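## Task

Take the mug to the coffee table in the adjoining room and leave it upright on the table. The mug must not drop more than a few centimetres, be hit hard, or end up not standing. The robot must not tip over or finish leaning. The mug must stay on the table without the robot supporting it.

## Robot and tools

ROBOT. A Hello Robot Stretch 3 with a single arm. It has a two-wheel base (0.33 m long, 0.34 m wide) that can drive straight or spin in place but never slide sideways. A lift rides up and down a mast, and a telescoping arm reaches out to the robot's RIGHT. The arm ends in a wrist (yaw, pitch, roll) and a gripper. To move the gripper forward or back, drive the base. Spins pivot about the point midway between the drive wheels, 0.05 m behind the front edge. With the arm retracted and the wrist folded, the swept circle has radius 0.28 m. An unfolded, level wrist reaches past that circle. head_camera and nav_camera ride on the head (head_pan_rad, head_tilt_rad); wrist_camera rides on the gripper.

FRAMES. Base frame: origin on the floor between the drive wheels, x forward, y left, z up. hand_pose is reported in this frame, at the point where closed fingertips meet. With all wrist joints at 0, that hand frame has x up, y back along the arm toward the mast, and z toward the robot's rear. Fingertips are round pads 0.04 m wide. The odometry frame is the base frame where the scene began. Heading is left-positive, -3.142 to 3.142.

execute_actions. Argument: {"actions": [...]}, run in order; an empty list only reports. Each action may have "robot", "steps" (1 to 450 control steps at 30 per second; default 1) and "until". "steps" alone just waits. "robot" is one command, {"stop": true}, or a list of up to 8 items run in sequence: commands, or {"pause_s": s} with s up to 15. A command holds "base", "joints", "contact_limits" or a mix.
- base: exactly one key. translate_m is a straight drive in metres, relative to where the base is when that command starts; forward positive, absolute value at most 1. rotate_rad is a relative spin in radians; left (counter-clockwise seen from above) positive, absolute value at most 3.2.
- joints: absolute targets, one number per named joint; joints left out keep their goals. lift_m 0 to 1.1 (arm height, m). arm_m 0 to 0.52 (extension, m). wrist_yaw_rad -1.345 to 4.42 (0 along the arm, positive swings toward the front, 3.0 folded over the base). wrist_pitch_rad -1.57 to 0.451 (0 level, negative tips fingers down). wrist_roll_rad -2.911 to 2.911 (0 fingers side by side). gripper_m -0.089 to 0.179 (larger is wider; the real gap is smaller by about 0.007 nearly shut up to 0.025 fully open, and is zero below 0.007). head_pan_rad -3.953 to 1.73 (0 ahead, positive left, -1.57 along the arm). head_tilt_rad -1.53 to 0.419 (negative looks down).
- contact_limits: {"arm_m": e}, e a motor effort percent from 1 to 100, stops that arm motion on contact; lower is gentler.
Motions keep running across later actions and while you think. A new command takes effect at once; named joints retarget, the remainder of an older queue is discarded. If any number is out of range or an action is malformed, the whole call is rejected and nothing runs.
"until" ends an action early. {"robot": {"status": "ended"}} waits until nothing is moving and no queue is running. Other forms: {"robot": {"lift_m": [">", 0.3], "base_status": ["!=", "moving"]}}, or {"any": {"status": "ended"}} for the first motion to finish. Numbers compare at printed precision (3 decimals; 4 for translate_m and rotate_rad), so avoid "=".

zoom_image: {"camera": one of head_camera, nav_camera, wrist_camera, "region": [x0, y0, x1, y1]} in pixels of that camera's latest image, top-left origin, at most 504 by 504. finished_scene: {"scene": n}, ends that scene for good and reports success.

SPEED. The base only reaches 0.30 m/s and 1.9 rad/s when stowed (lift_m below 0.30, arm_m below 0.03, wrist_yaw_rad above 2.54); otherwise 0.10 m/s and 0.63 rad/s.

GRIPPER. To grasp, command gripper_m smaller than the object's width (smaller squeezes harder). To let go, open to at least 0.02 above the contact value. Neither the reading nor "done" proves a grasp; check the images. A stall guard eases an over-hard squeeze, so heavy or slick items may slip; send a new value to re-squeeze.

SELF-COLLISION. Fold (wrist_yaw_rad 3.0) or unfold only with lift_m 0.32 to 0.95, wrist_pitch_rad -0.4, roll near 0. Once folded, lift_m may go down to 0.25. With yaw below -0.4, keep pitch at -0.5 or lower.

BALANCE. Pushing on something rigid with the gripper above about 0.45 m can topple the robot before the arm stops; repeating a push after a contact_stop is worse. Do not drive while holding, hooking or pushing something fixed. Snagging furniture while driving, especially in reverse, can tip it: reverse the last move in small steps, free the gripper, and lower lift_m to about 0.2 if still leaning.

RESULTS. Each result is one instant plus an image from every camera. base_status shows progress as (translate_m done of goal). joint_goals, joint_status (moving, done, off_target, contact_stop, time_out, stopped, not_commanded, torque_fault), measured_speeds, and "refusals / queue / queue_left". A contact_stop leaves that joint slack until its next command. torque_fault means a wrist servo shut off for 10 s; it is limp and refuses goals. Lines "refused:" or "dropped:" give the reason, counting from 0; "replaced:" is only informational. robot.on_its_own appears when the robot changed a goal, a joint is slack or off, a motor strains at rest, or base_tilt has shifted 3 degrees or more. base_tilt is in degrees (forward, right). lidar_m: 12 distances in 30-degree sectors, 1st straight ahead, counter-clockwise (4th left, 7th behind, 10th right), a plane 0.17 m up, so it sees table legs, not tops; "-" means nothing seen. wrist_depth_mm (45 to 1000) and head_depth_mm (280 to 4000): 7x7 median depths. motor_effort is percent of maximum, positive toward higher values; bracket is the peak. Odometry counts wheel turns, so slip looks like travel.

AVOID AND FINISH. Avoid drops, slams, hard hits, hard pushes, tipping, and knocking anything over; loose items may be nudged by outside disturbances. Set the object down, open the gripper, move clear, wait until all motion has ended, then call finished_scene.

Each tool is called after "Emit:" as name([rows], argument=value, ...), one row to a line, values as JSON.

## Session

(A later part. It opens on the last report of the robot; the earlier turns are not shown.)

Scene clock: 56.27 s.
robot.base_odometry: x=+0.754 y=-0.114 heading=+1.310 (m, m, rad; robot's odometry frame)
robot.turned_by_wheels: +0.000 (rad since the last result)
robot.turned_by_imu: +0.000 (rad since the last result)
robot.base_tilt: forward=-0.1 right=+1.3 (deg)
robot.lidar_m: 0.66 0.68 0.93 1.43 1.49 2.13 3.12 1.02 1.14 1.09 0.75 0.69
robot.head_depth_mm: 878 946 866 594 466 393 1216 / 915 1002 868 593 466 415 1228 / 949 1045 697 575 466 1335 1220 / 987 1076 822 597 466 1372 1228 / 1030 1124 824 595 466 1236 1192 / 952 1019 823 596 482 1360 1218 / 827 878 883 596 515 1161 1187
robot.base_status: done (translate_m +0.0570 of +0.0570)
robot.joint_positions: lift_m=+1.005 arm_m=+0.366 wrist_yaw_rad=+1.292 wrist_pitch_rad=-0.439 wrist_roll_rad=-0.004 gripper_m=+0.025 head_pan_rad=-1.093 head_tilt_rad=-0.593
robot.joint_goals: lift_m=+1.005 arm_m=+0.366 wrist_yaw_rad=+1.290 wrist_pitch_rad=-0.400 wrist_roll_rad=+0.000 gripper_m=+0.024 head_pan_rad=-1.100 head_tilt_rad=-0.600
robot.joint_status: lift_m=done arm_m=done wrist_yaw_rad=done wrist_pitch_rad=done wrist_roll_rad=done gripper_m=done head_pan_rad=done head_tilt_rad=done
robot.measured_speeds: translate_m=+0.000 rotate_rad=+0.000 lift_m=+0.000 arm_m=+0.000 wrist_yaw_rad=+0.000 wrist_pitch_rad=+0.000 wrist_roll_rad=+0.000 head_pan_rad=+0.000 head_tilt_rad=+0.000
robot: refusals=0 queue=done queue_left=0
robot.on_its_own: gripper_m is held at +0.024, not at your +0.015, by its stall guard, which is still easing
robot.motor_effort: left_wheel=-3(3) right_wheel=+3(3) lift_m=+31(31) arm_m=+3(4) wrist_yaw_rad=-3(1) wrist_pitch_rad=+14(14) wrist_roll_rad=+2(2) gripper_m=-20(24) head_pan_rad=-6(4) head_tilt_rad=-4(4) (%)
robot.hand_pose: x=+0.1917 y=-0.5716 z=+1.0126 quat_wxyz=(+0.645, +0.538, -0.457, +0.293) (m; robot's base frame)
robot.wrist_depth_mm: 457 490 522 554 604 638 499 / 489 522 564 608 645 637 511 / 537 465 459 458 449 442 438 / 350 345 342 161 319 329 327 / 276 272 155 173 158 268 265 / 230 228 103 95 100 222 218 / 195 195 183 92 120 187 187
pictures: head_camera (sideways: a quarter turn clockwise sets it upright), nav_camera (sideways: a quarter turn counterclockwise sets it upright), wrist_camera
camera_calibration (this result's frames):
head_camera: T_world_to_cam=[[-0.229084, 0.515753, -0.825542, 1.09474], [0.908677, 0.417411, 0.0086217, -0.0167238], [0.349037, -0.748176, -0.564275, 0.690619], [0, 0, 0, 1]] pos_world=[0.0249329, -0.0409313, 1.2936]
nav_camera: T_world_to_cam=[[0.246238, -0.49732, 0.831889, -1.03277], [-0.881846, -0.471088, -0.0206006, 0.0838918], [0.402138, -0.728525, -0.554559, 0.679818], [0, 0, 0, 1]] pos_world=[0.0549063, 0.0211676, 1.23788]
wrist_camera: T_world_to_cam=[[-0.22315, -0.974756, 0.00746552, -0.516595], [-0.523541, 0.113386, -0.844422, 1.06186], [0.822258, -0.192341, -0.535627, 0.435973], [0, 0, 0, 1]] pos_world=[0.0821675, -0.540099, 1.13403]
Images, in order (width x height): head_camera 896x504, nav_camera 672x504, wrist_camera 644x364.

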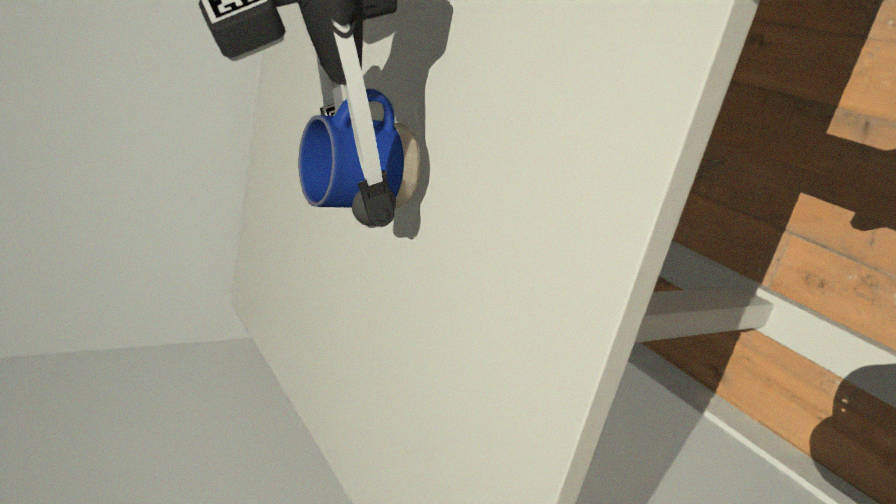

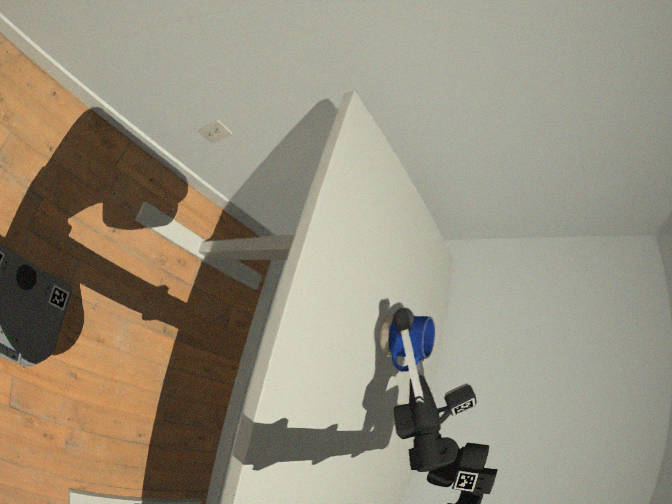

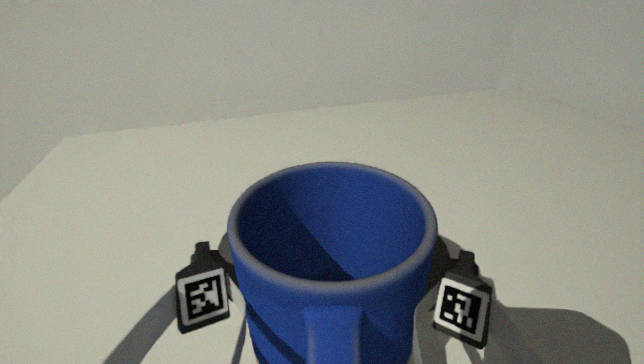

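Emit:
execute_actions([
  {"robot":{"joints":{"lift_m":1.03}},"steps":8},
  {"robot":{"base":{"translate_m":-0.25},"joints":{"arm_m":0.024,"wrist_yaw_rad":1.8,"head_pan_rad":-0.6,"head_tilt_rad":-0.9}},"steps":200,"until":{"robot":{"arm_m":["<",0.05],"base_status":["!=","moving"]}}},
  {"robot":{"base":{"rotate_rad":2.47}},"steps":200,"until":{"robot":{"rotate_rad":[">",0.35]}}},
  {"robot":{"joints":{"lift_m":0.36}},"steps":200,"until":{"robot":{"lift_m":["<",0.92]}}},
  {"robot":{"joints":{"wrist_yaw_rad":3.1}},"steps":200,"until":{"robot":{"base_status":["!=","moving"]}}},
  {"robot":{"base":{"translate_m":0.4},"joints":{"head_pan_rad":0.0,"head_tilt_rad":-0.6}},"steps":30},
])

Scene clock: 79.80 s.
robot.base_odometry: x=+0.637 y=-0.395 heading=-2.503 (m, m, rad; robot's odometry frame)
robot.turned_by_wheels: +2.470 (rad since the last result)
robot.turned_by_imu: +2.481 (rad since the last result)
robot.base_tilt: forward=+1.1 right=+1.9 (deg)
robot.lidar_m: 1.71 2.82 1.97 0.84 1.14 1.14 0.98 0.96 0.97 1.19 1.39 1.40
robot.head_depth_mm: 1306 1413 1536 1682 1706 1412 1216 / 1425 1546 1696 1850 1712 1421 1207 / 1632 1795 1986 2089 1722 1419 1208 / 1805 1993 2232 2179 1721 1422 1219 / 1979 2209 2495 2174 1717 1417 1215 / 2110 2411 2706 2161 1722 1422 1216 / 2434 2720 2870 2181 1722 1425 1212
robot.base_status: moving (translate_m +0.0664 of +0.4000)
robot.joint_positions: lift_m=+0.511 arm_m=+0.024 wrist_yaw_rad=+3.098 wrist_pitch_rad=-0.440 wrist_roll_rad=-0.003 gripper_m=+0.028 head_pan_rad=-0.007 head_tilt_rad=-0.606
robot.joint_goals: lift_m=+0.360 arm_m=+0.024 wrist_yaw_rad=+3.100 wrist_pitch_rad=-0.400 wrist_roll_rad=+0.000 gripper_m=+0.027 head_pan_rad=+0.000 head_tilt_rad=-0.600
robot.joint_status: lift_m=moving arm_m=done wrist_yaw_rad=moving wrist_pitch_rad=done wrist_roll_rad=done gripper_m=done head_pan_rad=done head_tilt_rad=done
robot.measured_speeds: translate_m=+0.100 rotate_rad=+0.000 lift_m=-0.110 arm_m=+0.000 wrist_yaw_rad=+0.000 wrist_pitch_rad=+0.000 wrist_roll_rad=+0.000 head_pan_rad=+0.000 head_tilt_rad=+0.000
robot: refusals=0 queue=running queue_left=0
robot.on_its_own: gripper_m is held at +0.027, not at your +0.015, by its stall guard, which is not easing now
robot.motor_effort: left_wheel=-2(9) right_wheel=+6(9) lift_m=+22(32) arm_m=-2(3) wrist_yaw_rad=+1(4) wrist_pitch_rad=+15(15) wrist_roll_rad=+2(2) gripper_m=-20(22) head_pan_rad=+4(46) head_tilt_rad=+2(29) (%)
robot.hand_pose: x=-0.0116 y=+0.0520 z=+0.5185 quat_wxyz=(+0.170, +0.692, +0.140, +0.688) (m; robot's base frame)
robot.wrist_depth_mm: 869 - - - - - - / 915 - - - - - - / 960 - - - - - - / 992 - - 161 - - - / 999 - 155 175 158 953 952 / 807 803 103 96 100 759 780 / 701 690 655 92 120 665 681
pictures: head_camera (sideways: a quarter turn clockwise sets it upright), nav_camera (sideways: a quarter turn counterclockwise sets it upright), wrist_camera
camera_calibration (this result's frames):
head_camera: T_world_to_cam=[[-0.574183, 0.0377685, -0.817855, 1.08683], [0.0543041, 0.998493, 0.00798562, -0.0106838], [0.816924, -0.0398277, -0.575368, 0.702197], [0, 0, 0, 1]] pos_world=[0.0509751, -0.00241316, 1.29297]
nav_camera: T_world_to_cam=[[0.565956, -0.0140013, 0.824317, -1.02485], [0.0055241, -0.999769, -0.0207742, 0.0787043], [0.824417, 0.0163109, -0.565748, 0.691799], [0, 0, 0, 1]] pos_world=[0.00925332, 0.0530531, 1.23782]
wrist_camera: T_world_to_cam=[[0.999931, 0.00958477, 0.0068124, 0.0129461], [0.0108906, -0.536334, -0.843936, 0.507165], [-0.00443521, 0.843952, -0.536401, 0.395326], [0, 0, 0, 1]] pos_world=[-0.0167152, -0.061751, 0.63998]
Images, in order (width x height): head_camera 896x504, nav_camera 672x504, wrist_camera 644x364.

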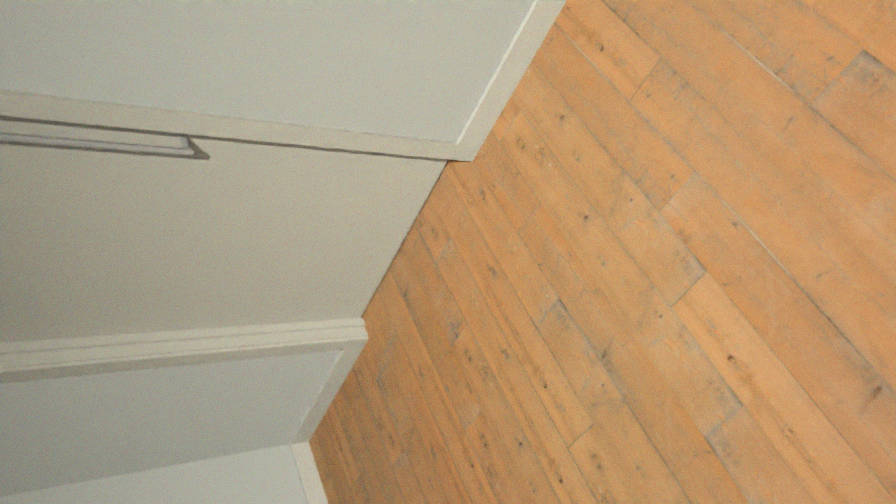

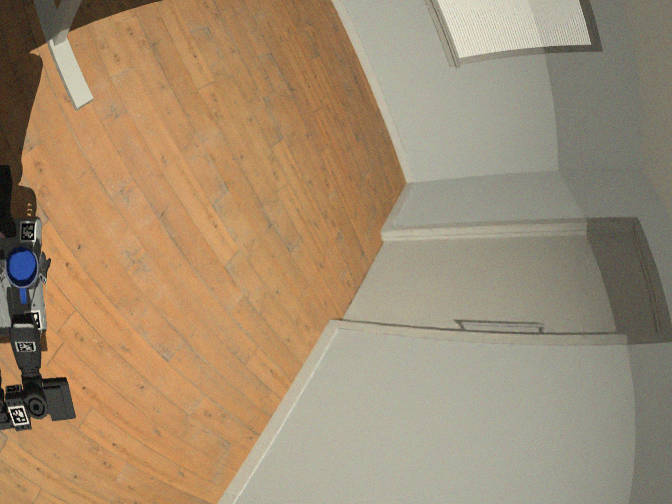

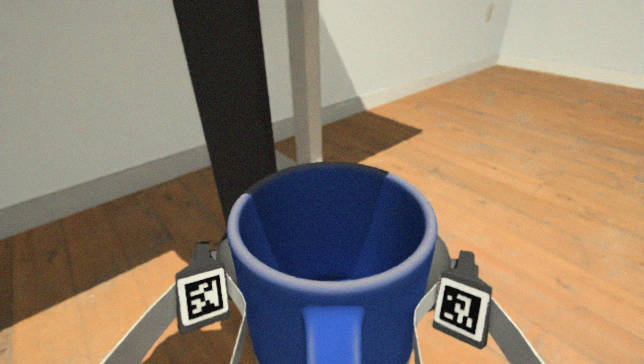

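Emit:
execute_actions([
  {"robot":{"joints":{"lift_m":0.285}},"steps":200,"until":{"robot":{"lift_m":["<",0.296]}}},
  {"robot":{"base":{"translate_m":1.0}},"steps":300,"until":{"robot":{"x":["<",-0.1]}}},
  {"robot":[{"base":{"translate_m":0.97},"joints":{"head_tilt_rad":-1.2}},{"base":{"rotate_rad":-1.05}}],"steps":300,"until":{"robot":{"status":"ended"}}},
])

Scene clock: 95.10 s.
robot.base_odometry: x=-0.885 y=-1.523 heading=+2.730 (m, m, rad; robot's odometry frame)
robot.turned_by_wheels: -1.050 (rad since the last result)
robot.turned_by_imu: -1.036 (rad since the last result)
robot.base_tilt: forward=-0.1 right=+1.2 (deg)
robot.lidar_m: 0.27 0.28 0.34 0.56 1.36 1.68 2.33 2.10 2.66 2.20 0.44 0.30
robot.head_depth_mm: 299 367 509 816 1223 1178 1105 / 296 355 487 768 1244 1200 1085 / 291 343 464 716 1237 1197 - / 287 332 444 670 1214 1186 - / - 322 426 630 1208 1174 - / - 312 409 594 1084 1176 - / - 308 393 562 981 1161 1108
robot.base_status: done (rotate_rad -1.0499 of -1.0500)
robot.joint_positions: lift_m=+0.285 arm_m=+0.024 wrist_yaw_rad=+3.099 wrist_pitch_rad=-0.441 wrist_roll_rad=-0.003 gripper_m=+0.028 head_pan_rad=-0.007 head_tilt_rad=-1.186
robot.joint_goals: lift_m=+0.285 arm_m=+0.024 wrist_yaw_rad=+3.100 wrist_pitch_rad=-0.400 wrist_roll_rad=+0.000 gripper_m=+0.027 head_pan_rad=+0.000 head_tilt_rad=-1.200
robot.joint_status: lift_m=done arm_m=done wrist_yaw_rad=done wrist_pitch_rad=done wrist_roll_rad=done gripper_m=done head_pan_rad=done head_tilt_rad=done
robot.measured_speeds: translate_m=+0.000 rotate_rad=+0.000 lift_m=+0.000 arm_m=+0.000 wrist_yaw_rad=+0.000 wrist_pitch_rad=+0.000 wrist_roll_rad=+0.000 head_pan_rad=+0.000 head_tilt_rad=+0.000
robot: refusals=0 queue=done queue_left=0
robot.on_its_own: gripper_m is held at +0.027, not at your +0.015, by its stall guard, which is not easing now
robot.motor_effort: left_wheel=+3(12) right_wheel=-2(12) lift_m=+22(21) arm_m=-2(2) wrist_yaw_rad=+1(0) wrist_pitch_rad=+15(15) wrist_roll_rad=+2(2) gripper_m=-21(19) head_pan_rad=+5(6) head_tilt_rad=-8(39) (%)
robot.hand_pose: x=-0.0117 y=+0.0519 z=+0.2926 quat_wxyz=(+0.170, +0.692, +0.140, +0.688) (m; robot's base frame)
robot.wrist_depth_mm: - - - - 565 403 289 / - - - - 601 412 293 / - - - 994 669 422 296 / 793 798 720 161 574 437 303 / 639 640 155 175 157 443 307 / 538 532 103 96 100 428 316 / 453 - 120 92 119 406 324
pictures: head_camera (sideways: a quarter turn clockwise sets it upright), nav_camera (sideways: a quarter turn counterclockwise sets it upright), wrist_camera
camera_calibration (this result's frames):
head_camera: T_world_to_cam=[[-0.928357, 0.0397069, -0.369562, 0.504897], [0.0503277, 0.998549, -0.0191383, 0.0246484], [0.368266, -0.0363664, -0.929009, 1.16475], [0, 0, 0, 1]] pos_world=[0.038546, -0.00230278, 1.26913]
nav_camera: T_world_to_cam=[[0.925026, -0.0159771, 0.379568, -0.447558], [-0.00727979, -0.999677, -0.0243381, 0.0834048], [0.379834, 0.0197502, -0.924844, 1.16144], [0, 0, 0, 1]] pos_world=[-0.0265432, 0.0532886, 1.24606]
wrist_camera: T_world_to_cam=[[0.999925, 0.0101961, 0.00675772, 0.0146096], [0.0111772, -0.537151, -0.843412, 0.3164], [-0.00496957, 0.843424, -0.537225, 0.274556], [0, 0, 0, 1]] pos_world=[-0.0167806, -0.0617614, 0.414255]
Images, in order (width x height): head_camera 896x504, nav_camera 672x504, wrist_camera 644x364.

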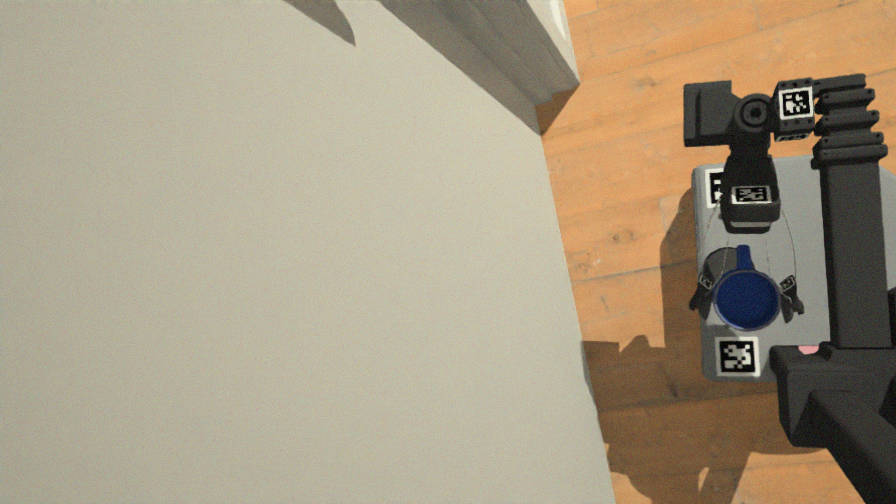

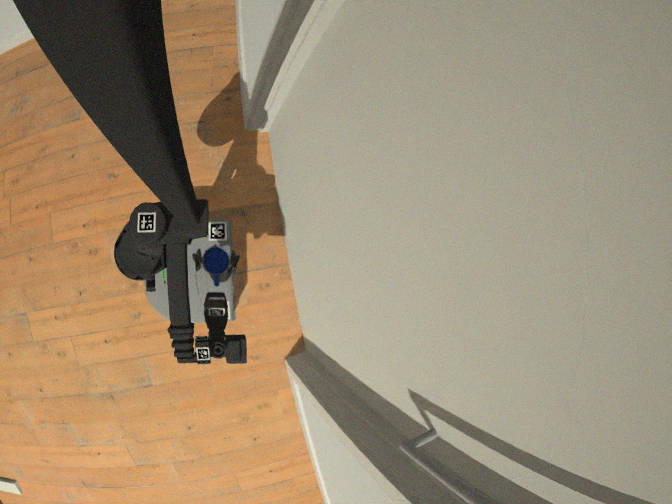

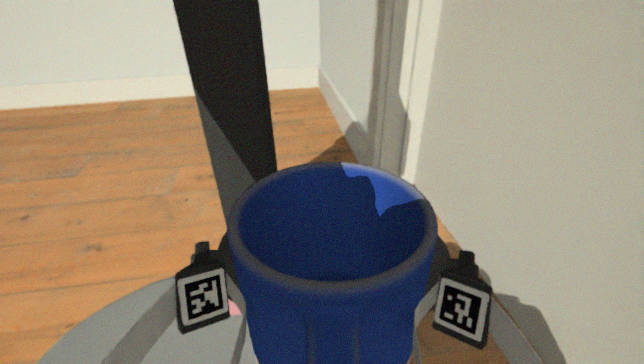

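Emit:
execute_actions([
  {"robot":[{"base":{"translate_m":0.18},"joints":{"lift_m":0.31,"wrist_yaw_rad":3.16,"head_tilt_rad":-1.3}},{"base":{"translate_m":0.5}}],"steps":300,"until":{"robot":{"queue_left":["=",0],"translate_m_goal":[">",0.4],"translate_m":[">",0.1]}}},
])

Scene clock: 103.87 s.
robot.base_odometry: x=-1.144 y=-1.410 heading=+2.731 (m, m, rad; robot's odometry frame)
robot.turned_by_wheels: +0.001 (rad since the last result)
robot.turned_by_imu: +0.150 (rad since the last result)
robot.base_tilt: forward=+0.4 right=+0.4 (deg)
robot.lidar_m: - - 0.15 0.19 1.43 1.95 2.56 2.28 2.48 0.21 0.15 -
robot.head_depth_mm: - - - - 864 1179 1134 / - - - - - 1192 1129 / - - - - - - 1121 / - - - - 610 - 1112 / - - - - 476 916 - / - - - - 567 1180 - / - - - - 836 1172 1104
robot.base_status: moving (translate_m +0.1027 of +0.5000)
robot.joint_positions: lift_m=+0.310 arm_m=+0.024 wrist_yaw_rad=+3.156 wrist_pitch_rad=-0.442 wrist_roll_rad=-0.002 gripper_m=+0.028 head_pan_rad=-0.004 head_tilt_rad=-1.293
robot.joint_goals: lift_m=+0.310 arm_m=+0.024 wrist_yaw_rad=+3.160 wrist_pitch_rad=-0.400 wrist_roll_rad=+0.000 gripper_m=+0.027 head_pan_rad=+0.000 head_tilt_rad=-1.300
robot.joint_status: lift_m=done arm_m=done wrist_yaw_rad=done wrist_pitch_rad=done wrist_roll_rad=done gripper_m=done head_pan_rad=done head_tilt_rad=done
robot.measured_speeds: translate_m=+0.096 rotate_rad=+0.009 lift_m=+0.000 arm_m=+0.000 wrist_yaw_rad=+0.070 wrist_pitch_rad=+0.024 wrist_roll_rad=+0.000 head_pan_rad=+0.000 head_tilt_rad=+0.024
robot: refusals=0 queue=running queue_left=0
robot.on_its_own: gripper_m is held at +0.027, not at your +0.015, by its stall guard, which is not easing now
robot.motor_effort: left_wheel=+72(100) right_wheel=+27(61) lift_m=+27(32) arm_m=-1(3) wrist_yaw_rad=+2(5) wrist_pitch_rad=+15(16) wrist_roll_rad=+1(2) gripper_m=-21(20) head_pan_rad=+3(4) head_tilt_rad=-3(22) (%)
robot.hand_pose: x=-0.0244 y=+0.0522 z=+0.3172 quat_wxyz=(+0.150, +0.688, +0.160, +0.692) (m; robot's base frame)
robot.wrist_depth_mm: - - - - 296 134 86 / - - - 638 298 134 86 / - - - 671 298 134 86 / 862 884 795 160 195 134 86 / 669 675 156 174 157 133 86 / 551 546 104 96 99 123 86 / 471 - 120 92 120 124 86
pictures: head_camera (sideways: a quarter turn clockwise sets it upright), nav_camera (sideways: a quarter turn counterclockwise sets it upright), wrist_camera
camera_calibration (this result's frames):
head_camera: T_world_to_cam=[[-0.962753, 0.0378854, -0.267714, 0.372468], [0.0458976, 0.998664, -0.0237316, 0.0306524], [0.266457, -0.0351351, -0.963206, 1.20976], [0, 0, 0, 1]] pos_world=[0.0348377, -0.00221748, 1.26569]
nav_camera: T_world_to_cam=[[0.960466, -0.0141675, 0.278037, -0.315546], [-0.00776467, -0.999679, -0.0241165, 0.0831159], [0.278289, 0.0210043, -0.960268, 1.20804], [0, 0, 0, 1]] pos_world=[-0.0324685, 0.0532447, 1.24978]
wrist_camera: T_world_to_cam=[[0.997719, 0.0672327, 0.0059648, 0.0243731], [0.0411821, -0.536344, -0.842994, 0.337998], [-0.0534776, 0.841317, -0.53789, 0.286563], [0, 0, 0, 1]] pos_world=[-0.0229122, -0.0614459, 0.438924]
Images, in order (width x height): head_camera 896x504, nav_camera 672x504, wrist_camera 644x364.

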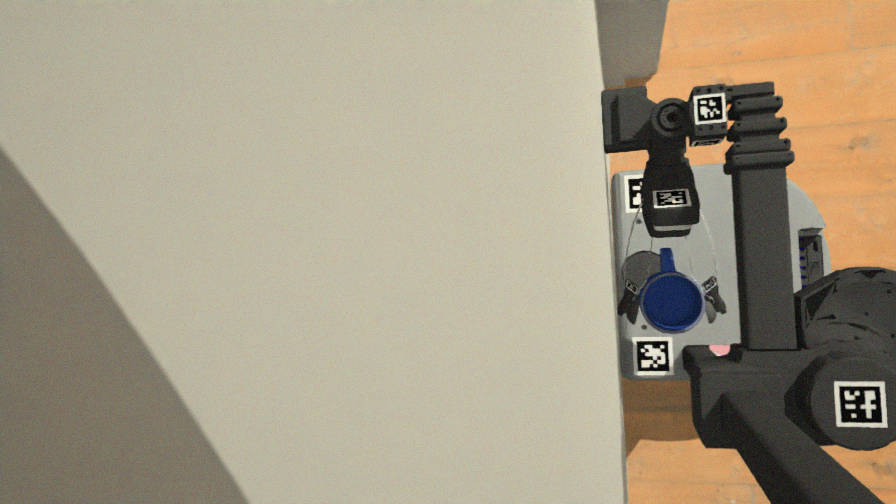

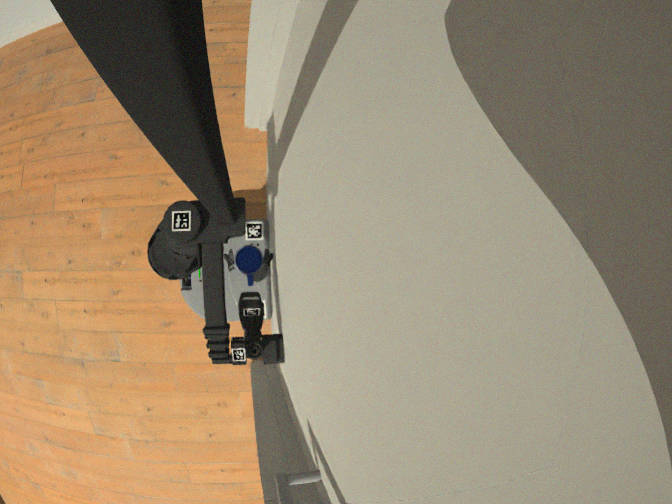

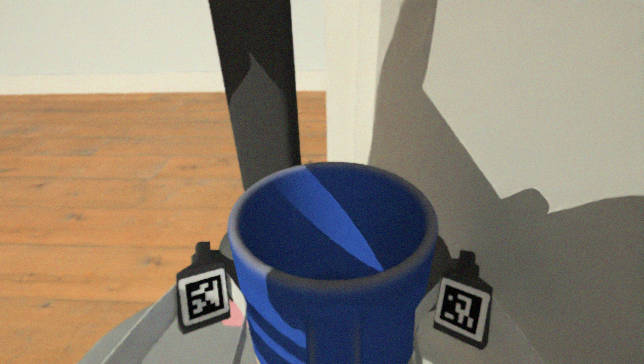

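Emit:
execute_actions([
  {"robot":{"stop":true},"steps":20,"until":{"robot":{"status":"ended"}}},
])

Scene clock: 105.10 s.
robot.base_odometry: x=-1.209 y=-1.382 heading=+2.731 (m, m, rad; robot's odometry frame)
robot.turned_by_wheels: +0.000 (rad since the last result)
robot.turned_by_imu: +0.002 (rad since the last result)
robot.base_tilt: forward=+0.2 right=+2.5 (deg)
robot.lidar_m: - - 0.15 0.20 1.44 1.97 2.56 2.29 2.48 0.21 0.15 -
robot.head_depth_mm: - - - - 803 1177 1135 / - - - - 540 1193 1127 / - - - - - - 1126 / - - - - - - 1115 / - - - - 566 921 - / - - - - 641 1180 - / - - - - 561 1165 1100
robot.base_status: moving (translate_m +0.1741 of +0.1743)
robot.joint_positions: lift_m=+0.310 arm_m=+0.024 wrist_yaw_rad=+3.158 wrist_pitch_rad=-0.443 wrist_roll_rad=+0.000 gripper_m=+0.028 head_pan_rad=-0.002 head_tilt_rad=-1.297
robot.joint_goals: lift_m=+0.310 arm_m=+0.024 wrist_yaw_rad=+3.160 wrist_pitch_rad=-0.400 wrist_roll_rad=+0.000 gripper_m=+0.027 head_pan_rad=+0.000 head_tilt_rad=-1.300
robot.joint_status: lift_m=done arm_m=done wrist_yaw_rad=done wrist_pitch_rad=done wrist_roll_rad=done gripper_m=done head_pan_rad=done head_tilt_rad=done
robot.measured_speeds: translate_m=+0.000 rotate_rad=+0.000 lift_m=+0.000 arm_m=+0.000 wrist_yaw_rad=+0.000 wrist_pitch_rad=+0.000 wrist_roll_rad=+0.000 head_pan_rad=+0.000 head_tilt_rad=+0.000
robot: refusals=0 queue=stopped queue_left=0
robot.on_its_own: gripper_m is held at +0.027, not at your +0.015, by its stall guard, which is not easing now
robot.motor_effort: left_wheel=+22(100) right_wheel=+24(84) lift_m=+26(28) arm_m=+0(0) wrist_yaw_rad=+1(4) wrist_pitch_rad=+16(17) wrist_roll_rad=+0(1) gripper_m=-19(20) head_pan_rad=+1(3) head_tilt_rad=-1(5) (%)
robot.hand_pose: x=-0.0248 y=+0.0522 z=+0.3169 quat_wxyz=(+0.150, +0.688, +0.161, +0.691) (m; robot's base frame)
robot.wrist_depth_mm: - - - - 304 135 86 / - - - 640 301 135 86 / - - - 699 303 135 87 / 862 836 772 161 197 134 87 / 679 670 155 175 158 135 86 / 566 547 103 95 100 124 86 / 467 - 120 92 120 120 86
pictures: head_camera (sideways: a quarter turn clockwise sets it upright), nav_camera (sideways: a quarter turn counterclockwise sets it upright), wrist_camera
camera_calibration (this result's frames):
head_camera: T_world_to_cam=[[-0.96373, 0.0351147, -0.264561, 0.368367], [0.0429443, 0.998792, -0.0238673, 0.030847], [0.263403, -0.034363, -0.964074, 1.2109], [0, 0, 0, 1]] pos_world=[0.0347254, -0.00213455, 1.26559]
nav_camera: T_world_to_cam=[[0.961408, -0.0114036, 0.274891, -0.311455], [-0.00496546, -0.999697, -0.0241054, 0.0830843], [0.275082, 0.0218102, -0.961173, 1.20924], [0, 0, 0, 1]] pos_world=[-0.032792, 0.0531337, 1.2499]
wrist_camera: T_world_to_cam=[[0.997675, 0.068042, 0.00376308, 0.0254313], [0.0398292, -0.537413, -0.842378, 0.337594], [-0.0552948, 0.84057, -0.538874, 0.286746], [0, 0, 0, 1]] pos_world=[-0.0229627, -0.0613328, 0.438806]
Images, in order (width x height): head_camera 896x504, nav_camera 672x504, wrist_camera 644x364.

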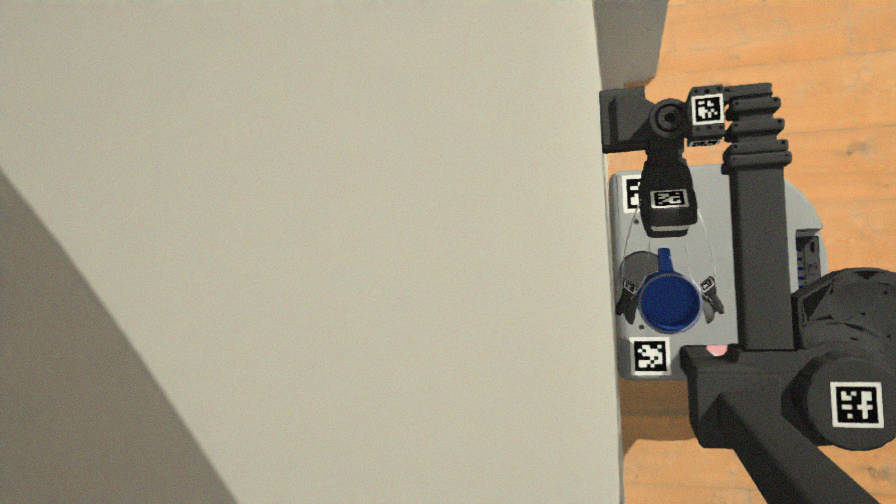

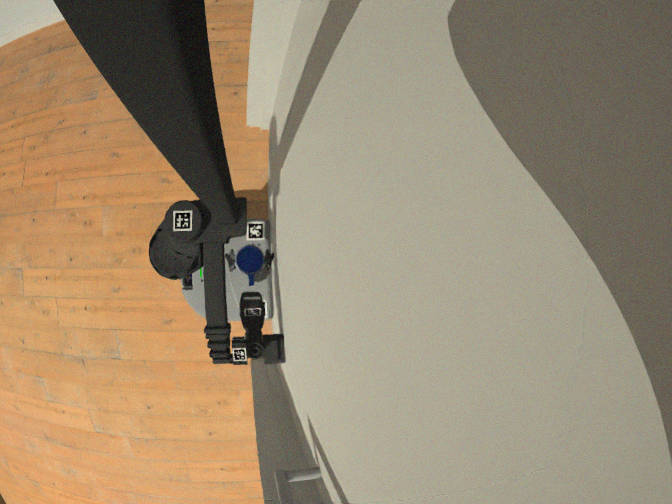

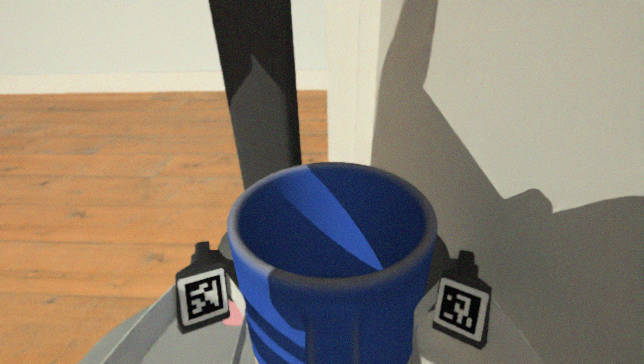

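Emit:
execute_actions([
  {"steps":30,"until":{"robot":{"status":"ended"}}},
  {"robot":{"base":{"translate_m":-0.06},"joints":{"lift_m":0.285}},"steps":100,"until":{"robot":{"lift_m":["<",0.296]}}},
  {"robot":{"base":{"translate_m":-0.65},"joints":{"head_tilt_rad":-0.35,"head_pan_rad":-0.2}},"steps":200,"until":{"robot":{"status":"ended"}}},
])

Scene clock: 110.40 s.
robot.base_odometry: x=-0.602 y=-1.646 heading=+2.731 (m, m, rad; robot's odometry frame)
robot.turned_by_wheels: +0.000 (rad since the last result)
robot.turned_by_imu: -0.002 (rad since the last result)
robot.base_tilt: forward=-0.2 right=+1.3 (deg)
robot.lidar_m: 0.71 0.74 0.87 1.39 1.43 1.95 1.90 1.69 2.48 2.39 0.90 0.72
robot.head_depth_mm: 577 608 645 688 750 830 926 / 621 648 697 737 804 872 924 / 606 647 693 743 801 888 977 / 592 631 673 725 784 852 940 / 577 613 656 704 760 826 902 / 564 599 638 684 738 797 870 / 551 584 622 665 715 770 839
robot.base_status: done (translate_m -0.6500 of -0.6500)
robot.joint_positions: lift_m=+0.285 arm_m=+0.024 wrist_yaw_rad=+3.158 wrist_pitch_rad=-0.443 wrist_roll_rad=+0.000 gripper_m=+0.028 head_pan_rad=-0.193 head_tilt_rad=-0.359
robot.joint_goals: lift_m=+0.285 arm_m=+0.024 wrist_yaw_rad=+3.160 wrist_pitch_rad=-0.400 wrist_roll_rad=+0.000 gripper_m=+0.027 head_pan_rad=-0.200 head_tilt_rad=-0.350
robot.joint_status: lift_m=done arm_m=done wrist_yaw_rad=done wrist_pitch_rad=done wrist_roll_rad=done gripper_m=done head_pan_rad=done head_tilt_rad=done
robot.measured_speeds: translate_m=+0.000 rotate_rad=+0.000 lift_m=+0.000 arm_m=+0.000 wrist_yaw_rad=+0.000 wrist_pitch_rad=+0.000 wrist_roll_rad=+0.000 head_pan_rad=+0.000 head_tilt_rad=+0.000
robot: refusals=0 queue=done queue_left=0
robot.on_its_own: gripper_m is held at +0.027, not at your +0.015, by its stall guard, which is not easing now
robot.motor_effort: left_wheel=+0(22) right_wheel=+0(26) lift_m=+22(27) arm_m=+0(0) wrist_yaw_rad=+1(1) wrist_pitch_rad=+16(16) wrist_roll_rad=+0(0) gripper_m=-22(21) head_pan_rad=-4(31) head_tilt_rad=+4(41) (%)
robot.hand_pose: x=-0.0250 y=+0.0522 z=+0.2922 quat_wxyz=(+0.150, +0.688, +0.161, +0.691) (m; robot's base frame)
robot.wrist_depth_mm: - - - - - - 788 / - - - - - - 812 / - - - - - 990 814 / 834 811 752 161 704 745 701 / 630 630 155 175 158 610 609 / 517 548 103 95 100 508 504 / 445 - 119 91 119 429 427
pictures: head_camera (sideways: a quarter turn clockwise sets it upright), nav_camera (sideways: a quarter turn counterclockwise sets it upright), wrist_camera
camera_calibration (this result's frames):
head_camera: T_world_to_cam=[[-0.34377, 0.10151, -0.933551, 1.23633], [0.234638, 0.971892, 0.0192758, -0.0264868], [0.909267, -0.21242, -0.357925, 0.418697], [0, 0, 0, 1]] pos_world=[0.0505185, -0.010817, 1.30455]
nav_camera: T_world_to_cam=[[0.338777, -0.0763768, 0.937762, -1.17144], [-0.174791, -0.984458, -0.0170346, 0.0749419], [0.924488, -0.158142, -0.346862, 0.406371], [0, 0, 0, 1]] pos_world=[0.0342714, 0.0485705, 1.24076]
wrist_camera: T_world_to_cam=[[0.997634, 0.0686457, 0.00376282, 0.0256257], [0.0401544, -0.537392, -0.842376, 0.31674], [-0.0558033, 0.840534, -0.538877, 0.273383], [0, 0, 0, 1]] pos_world=[-0.0230278, -0.0613337, 0.414038]
Images, in order (width x height): head_camera 896x504, nav_camera 672x504, wrist_camera 644x364.

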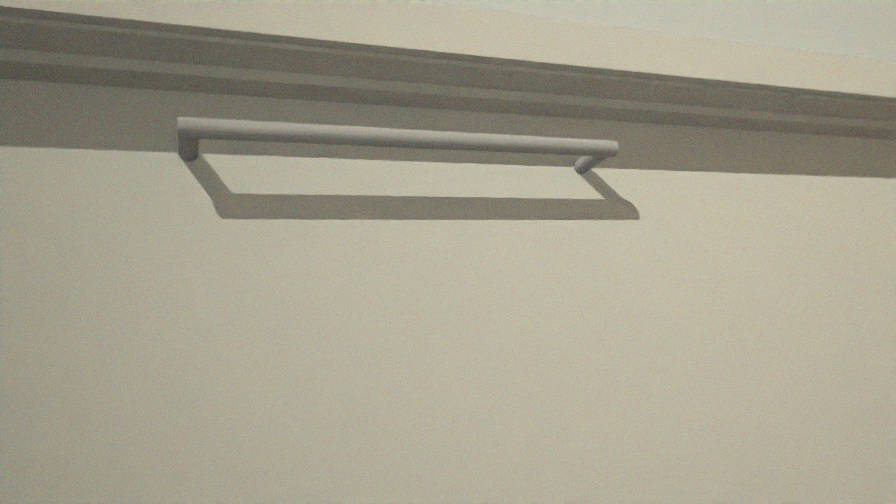

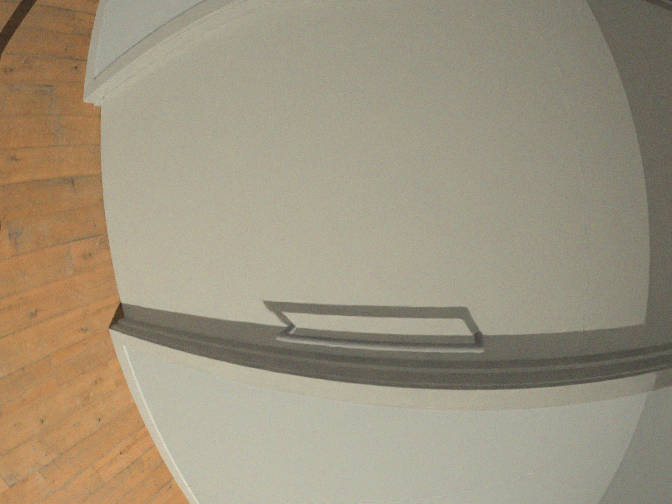

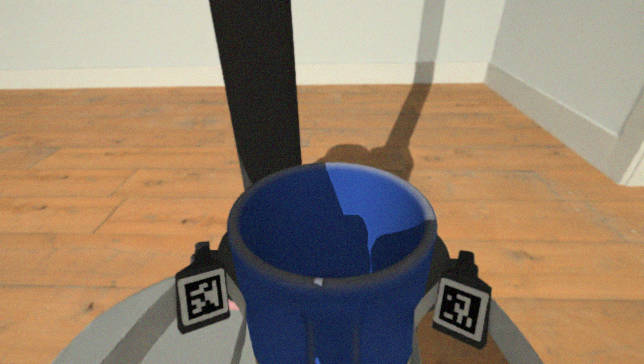

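Emit:
execute_actions([
  {"robot":[{"base":{"rotate_rad":2.88},"joints":{"head_pan_rad":-3.14,"head_tilt_rad":-1.0}},{"base":{"translate_m":-0.34},"joints":{"lift_m":0.31}}],"steps":300,"until":{"robot":{"status":"ended"}}},
])

Scene clock: 135.37 s.
robot.base_odometry: x=-0.868 y=-1.435 heading=-0.673 (m, m, rad; robot's odometry frame)
robot.turned_by_wheels: +2.880 (rad since the last result)
robot.turned_by_imu: +2.884 (rad since the last result)
robot.base_tilt: forward=-0.1 right=+1.4 (deg)
robot.lidar_m: 2.23 1.93 2.54 2.30 0.64 0.40 0.39 0.39 0.44 0.72 1.48 1.69
robot.head_depth_mm: 379 419 488 676 1131 1217 1073 / 342 454 548 658 970 1220 1072 / 380 443 523 742 1012 - - / 367 436 538 704 1017 - 827 / 354 418 511 659 925 1209 - / 342 402 486 617 843 1172 - / 331 386 463 582 779 1149 1099
robot.base_status: done (translate_m -0.3400 of -0.3400)
robot.joint_positions: lift_m=+0.310 arm_m=+0.024 wrist_yaw_rad=+3.159 wrist_pitch_rad=-0.443 wrist_roll_rad=+0.000 gripper_m=+0.028 head_pan_rad=-3.133 head_tilt_rad=-0.989
robot.joint_goals: lift_m=+0.310 arm_m=+0.024 wrist_yaw_rad=+3.160 wrist_pitch_rad=-0.400 wrist_roll_rad=+0.000 gripper_m=+0.027 head_pan_rad=-3.140 head_tilt_rad=-1.000
robot.joint_status: lift_m=done arm_m=done wrist_yaw_rad=done wrist_pitch_rad=done wrist_roll_rad=done gripper_m=done head_pan_rad=done head_tilt_rad=done
robot.measured_speeds: translate_m=+0.000 rotate_rad=+0.000 lift_m=+0.000 arm_m=+0.000 wrist_yaw_rad=+0.000 wrist_pitch_rad=+0.000 wrist_roll_rad=+0.000 head_pan_rad=+0.000 head_tilt_rad=+0.000
robot: refusals=0 queue=done queue_left=0
robot.on_its_own: gripper_m is held at +0.027, not at your +0.015, by its stall guard, which is not easing now
robot.motor_effort: left_wheel=-3(14) right_wheel=+3(12) lift_m=+32(31) arm_m=+0(0) wrist_yaw_rad=+0(2) wrist_pitch_rad=+16(16) wrist_roll_rad=+0(0) gripper_m=-20(20) head_pan_rad=-4(51) head_tilt_rad=-6(40) (%)
robot.hand_pose: x=-0.0251 y=+0.0521 z=+0.3167 quat_wxyz=(+0.150, +0.688, +0.162, +0.691) (m; robot's base frame)
robot.wrist_depth_mm: 485 939 - - - - - / 458 845 - - - - - / 436 770 - - - - - / 436 701 797 161 757 808 780 / 405 600 156 174 158 649 635 / 388 537 103 95 100 534 528 / 423 - 120 91 119 456 451
pictures: head_camera (sideways: a quarter turn clockwise sets it upright), nav_camera (sideways: a quarter turn counterclockwise sets it upright), wrist_camera
camera_calibration (this result's frames):
head_camera: T_world_to_cam=[[0.838408, -0.0267125, -0.544388, 0.721841], [-0.0384467, -0.999209, -0.0101815, 0.0135329], [-0.543685, 0.0294661, -0.838772, 1.05306], [0, 0, 0, 1]] pos_world=[-0.0321426, 0.0017747, 1.27638]
nav_camera: T_world_to_cam=[[-0.832833, 0.00305025, 0.553516, -0.663417], [-0.0122988, 0.999636, -0.0240137, 0.0830193], [-0.553388, -0.026807, -0.832492, 1.04712], [0, 0, 0, 1]] pos_world=[0.0279713, -0.0528953, 1.24093]
wrist_camera: T_world_to_cam=[[0.997608, 0.069017, 0.00376935, 0.0255956], [0.0403599, -0.537377, -0.842376, 0.337413], [-0.0561127, 0.840513, -0.538877, 0.286643], [0, 0, 0, 1]] pos_world=[-0.023068, -0.0613758, 0.438598]
Images, in order (width x height): head_camera 896x504, nav_camera 672x504, wrist_camera 644x364.

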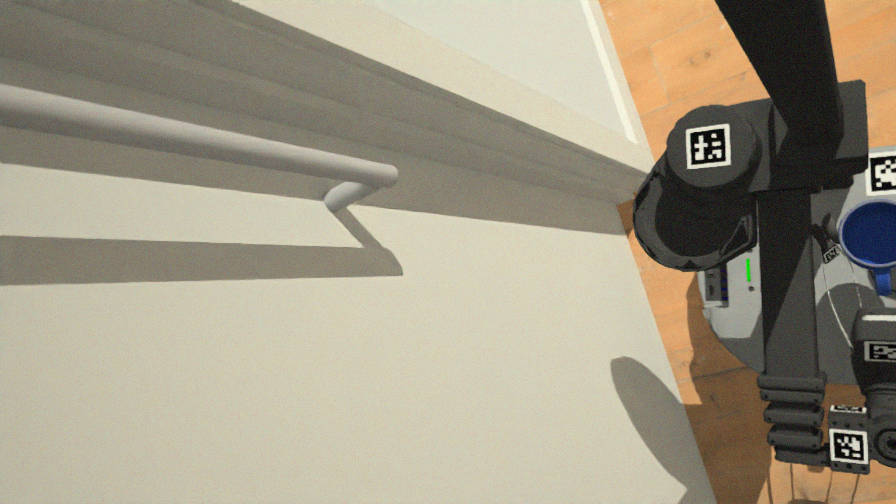

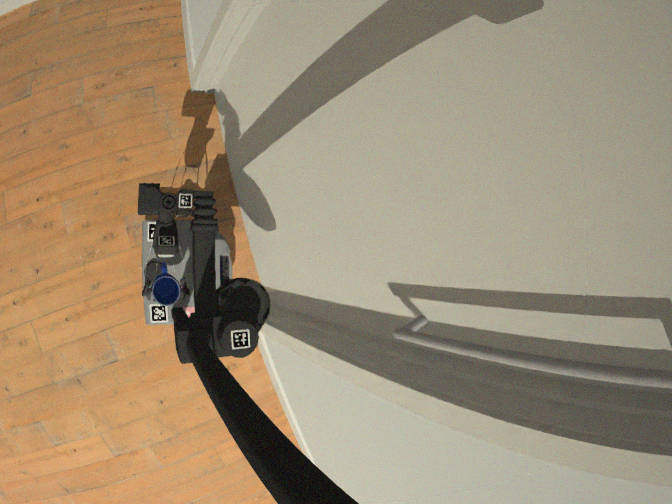

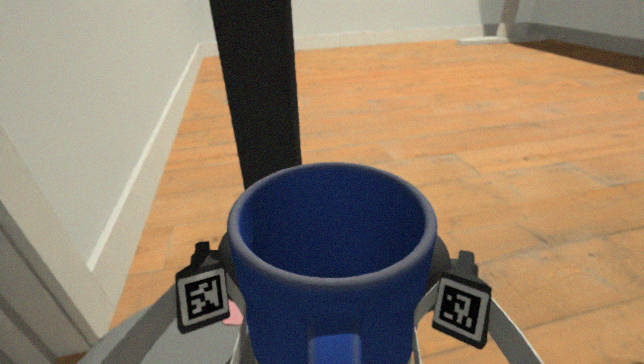

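Emit:
execute_actions([
  {"robot":[{"base":{"rotate_rad":0.1}},{"base":{"translate_m":-0.165}}],"steps":300,"until":{"robot":{"status":"ended"}}},
])

Scene clock: 144.53 s.
robot.base_odometry: x=-1.007 y=-1.345 heading=-0.573 (m, m, rad; robot's odometry frame)
robot.turned_by_wheels: +0.100 (rad since the last result)
robot.turned_by_imu: +0.104 (rad since the last result)
robot.base_tilt: forward=-0.1 right=+1.3 (deg)
robot.lidar_m: 2.38 2.07 2.52 2.26 0.27 0.29 0.30 0.30 0.34 0.57 1.52 1.84
robot.head_depth_mm: 306 312 1645 503 525 682 1074 / 300 361 419 668 734 787 1071 / 296 344 429 564 849 - - / 289 328 406 531 770 - 828 / - 314 384 496 696 1015 - / - 304 366 464 636 985 - / - 297 348 438 586 893 1097
robot.base_status: done (translate_m -0.1650 of -0.1650)
robot.joint_positions: lift_m=+0.310 arm_m=+0.024 wrist_yaw_rad=+3.160 wrist_pitch_rad=-0.443 wrist_roll_rad=+0.000 gripper_m=+0.028 head_pan_rad=-3.134 head_tilt_rad=-0.991
robot.joint_goals: lift_m=+0.310 arm_m=+0.024 wrist_yaw_rad=+3.160 wrist_pitch_rad=-0.400 wrist_roll_rad=+0.000 gripper_m=+0.027 head_pan_rad=-3.140 head_tilt_rad=-1.000
robot.joint_status: lift_m=done arm_m=done wrist_yaw_rad=done wrist_pitch_rad=done wrist_roll_rad=done gripper_m=done head_pan_rad=done head_tilt_rad=done
robot.measured_speeds: translate_m=+0.000 rotate_rad=+0.000 lift_m=+0.000 arm_m=+0.000 wrist_yaw_rad=+0.000 wrist_pitch_rad=+0.000 wrist_roll_rad=+0.000 head_pan_rad=+0.000 head_tilt_rad=+0.000
robot: refusals=0 queue=done queue_left=0
robot.on_its_own: gripper_m is held at +0.027, not at your +0.015, by its stall guard, which is not easing now
robot.motor_effort: left_wheel=-1(63) right_wheel=+0(57) lift_m=+30(31) arm_m=+0(0) wrist_yaw_rad=-1(1) wrist_pitch_rad=+16(16) wrist_roll_rad=+0(0) gripper_m=-20(21) head_pan_rad=-4(4) head_tilt_rad=-5(6) (%)
robot.hand_pose: x=-0.0254 y=+0.0521 z=+0.3167 quat_wxyz=(+0.149, +0.688, +0.162, +0.691) (m; robot's base frame)
robot.wrist_depth_mm: 238 256 508 - - - - / 257 274 490 - - - - / 280 296 500 - - - - / 317 320 374 161 761 804 756 / 649 355 156 175 157 635 636 / 535 396 103 95 100 539 534 / 382 - 120 92 119 448 458
pictures: head_camera (sideways: a quarter turn clockwise sets it upright), nav_camera (sideways: a quarter turn counterclockwise sets it upright), wrist_camera
camera_calibration (this result's frames):
head_camera: T_world_to_cam=[[0.839943, -0.0273675, -0.541984, 0.7187], [-0.0392118, -0.999178, -0.0103153, 0.0137118], [-0.541256, 0.0299164, -0.840326, 1.05507], [0, 0, 0, 1]] pos_world=[-0.0320679, 0.00180566, 1.27627]
nav_camera: T_world_to_cam=[[-0.834413, 0.00370063, 0.551128, -0.660295], [-0.0114351, 0.999646, -0.0240251, 0.0830288], [-0.551022, -0.0263491, -0.834075, 1.04917], [0, 0, 0, 1]] pos_world=[0.0281039, -0.0529114, 1.24099]
wrist_camera: T_world_to_cam=[[0.997503, 0.0705171, 0.00376004, 0.0258509], [0.0411709, -0.537475, -0.842274, 0.337397], [-0.0573738, 0.840326, -0.539037, 0.286674], [0, 0, 0, 1]] pos_world=[-0.0232298, -0.0613805, 0.438611]
Images, in order (width x height): head_camera 896x504, nav_camera 672x504, wrist_camera 644x364.

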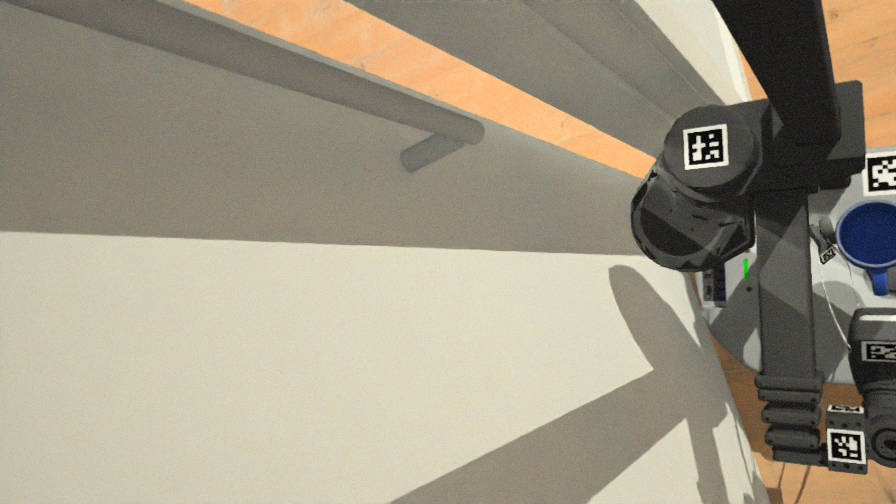

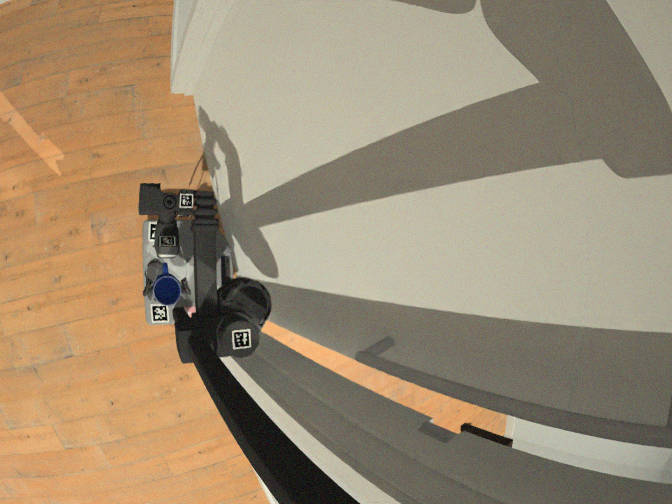

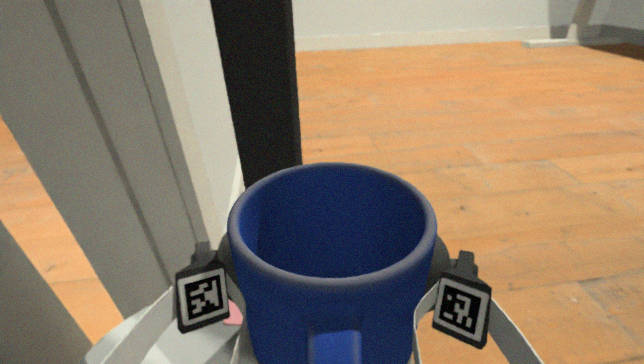

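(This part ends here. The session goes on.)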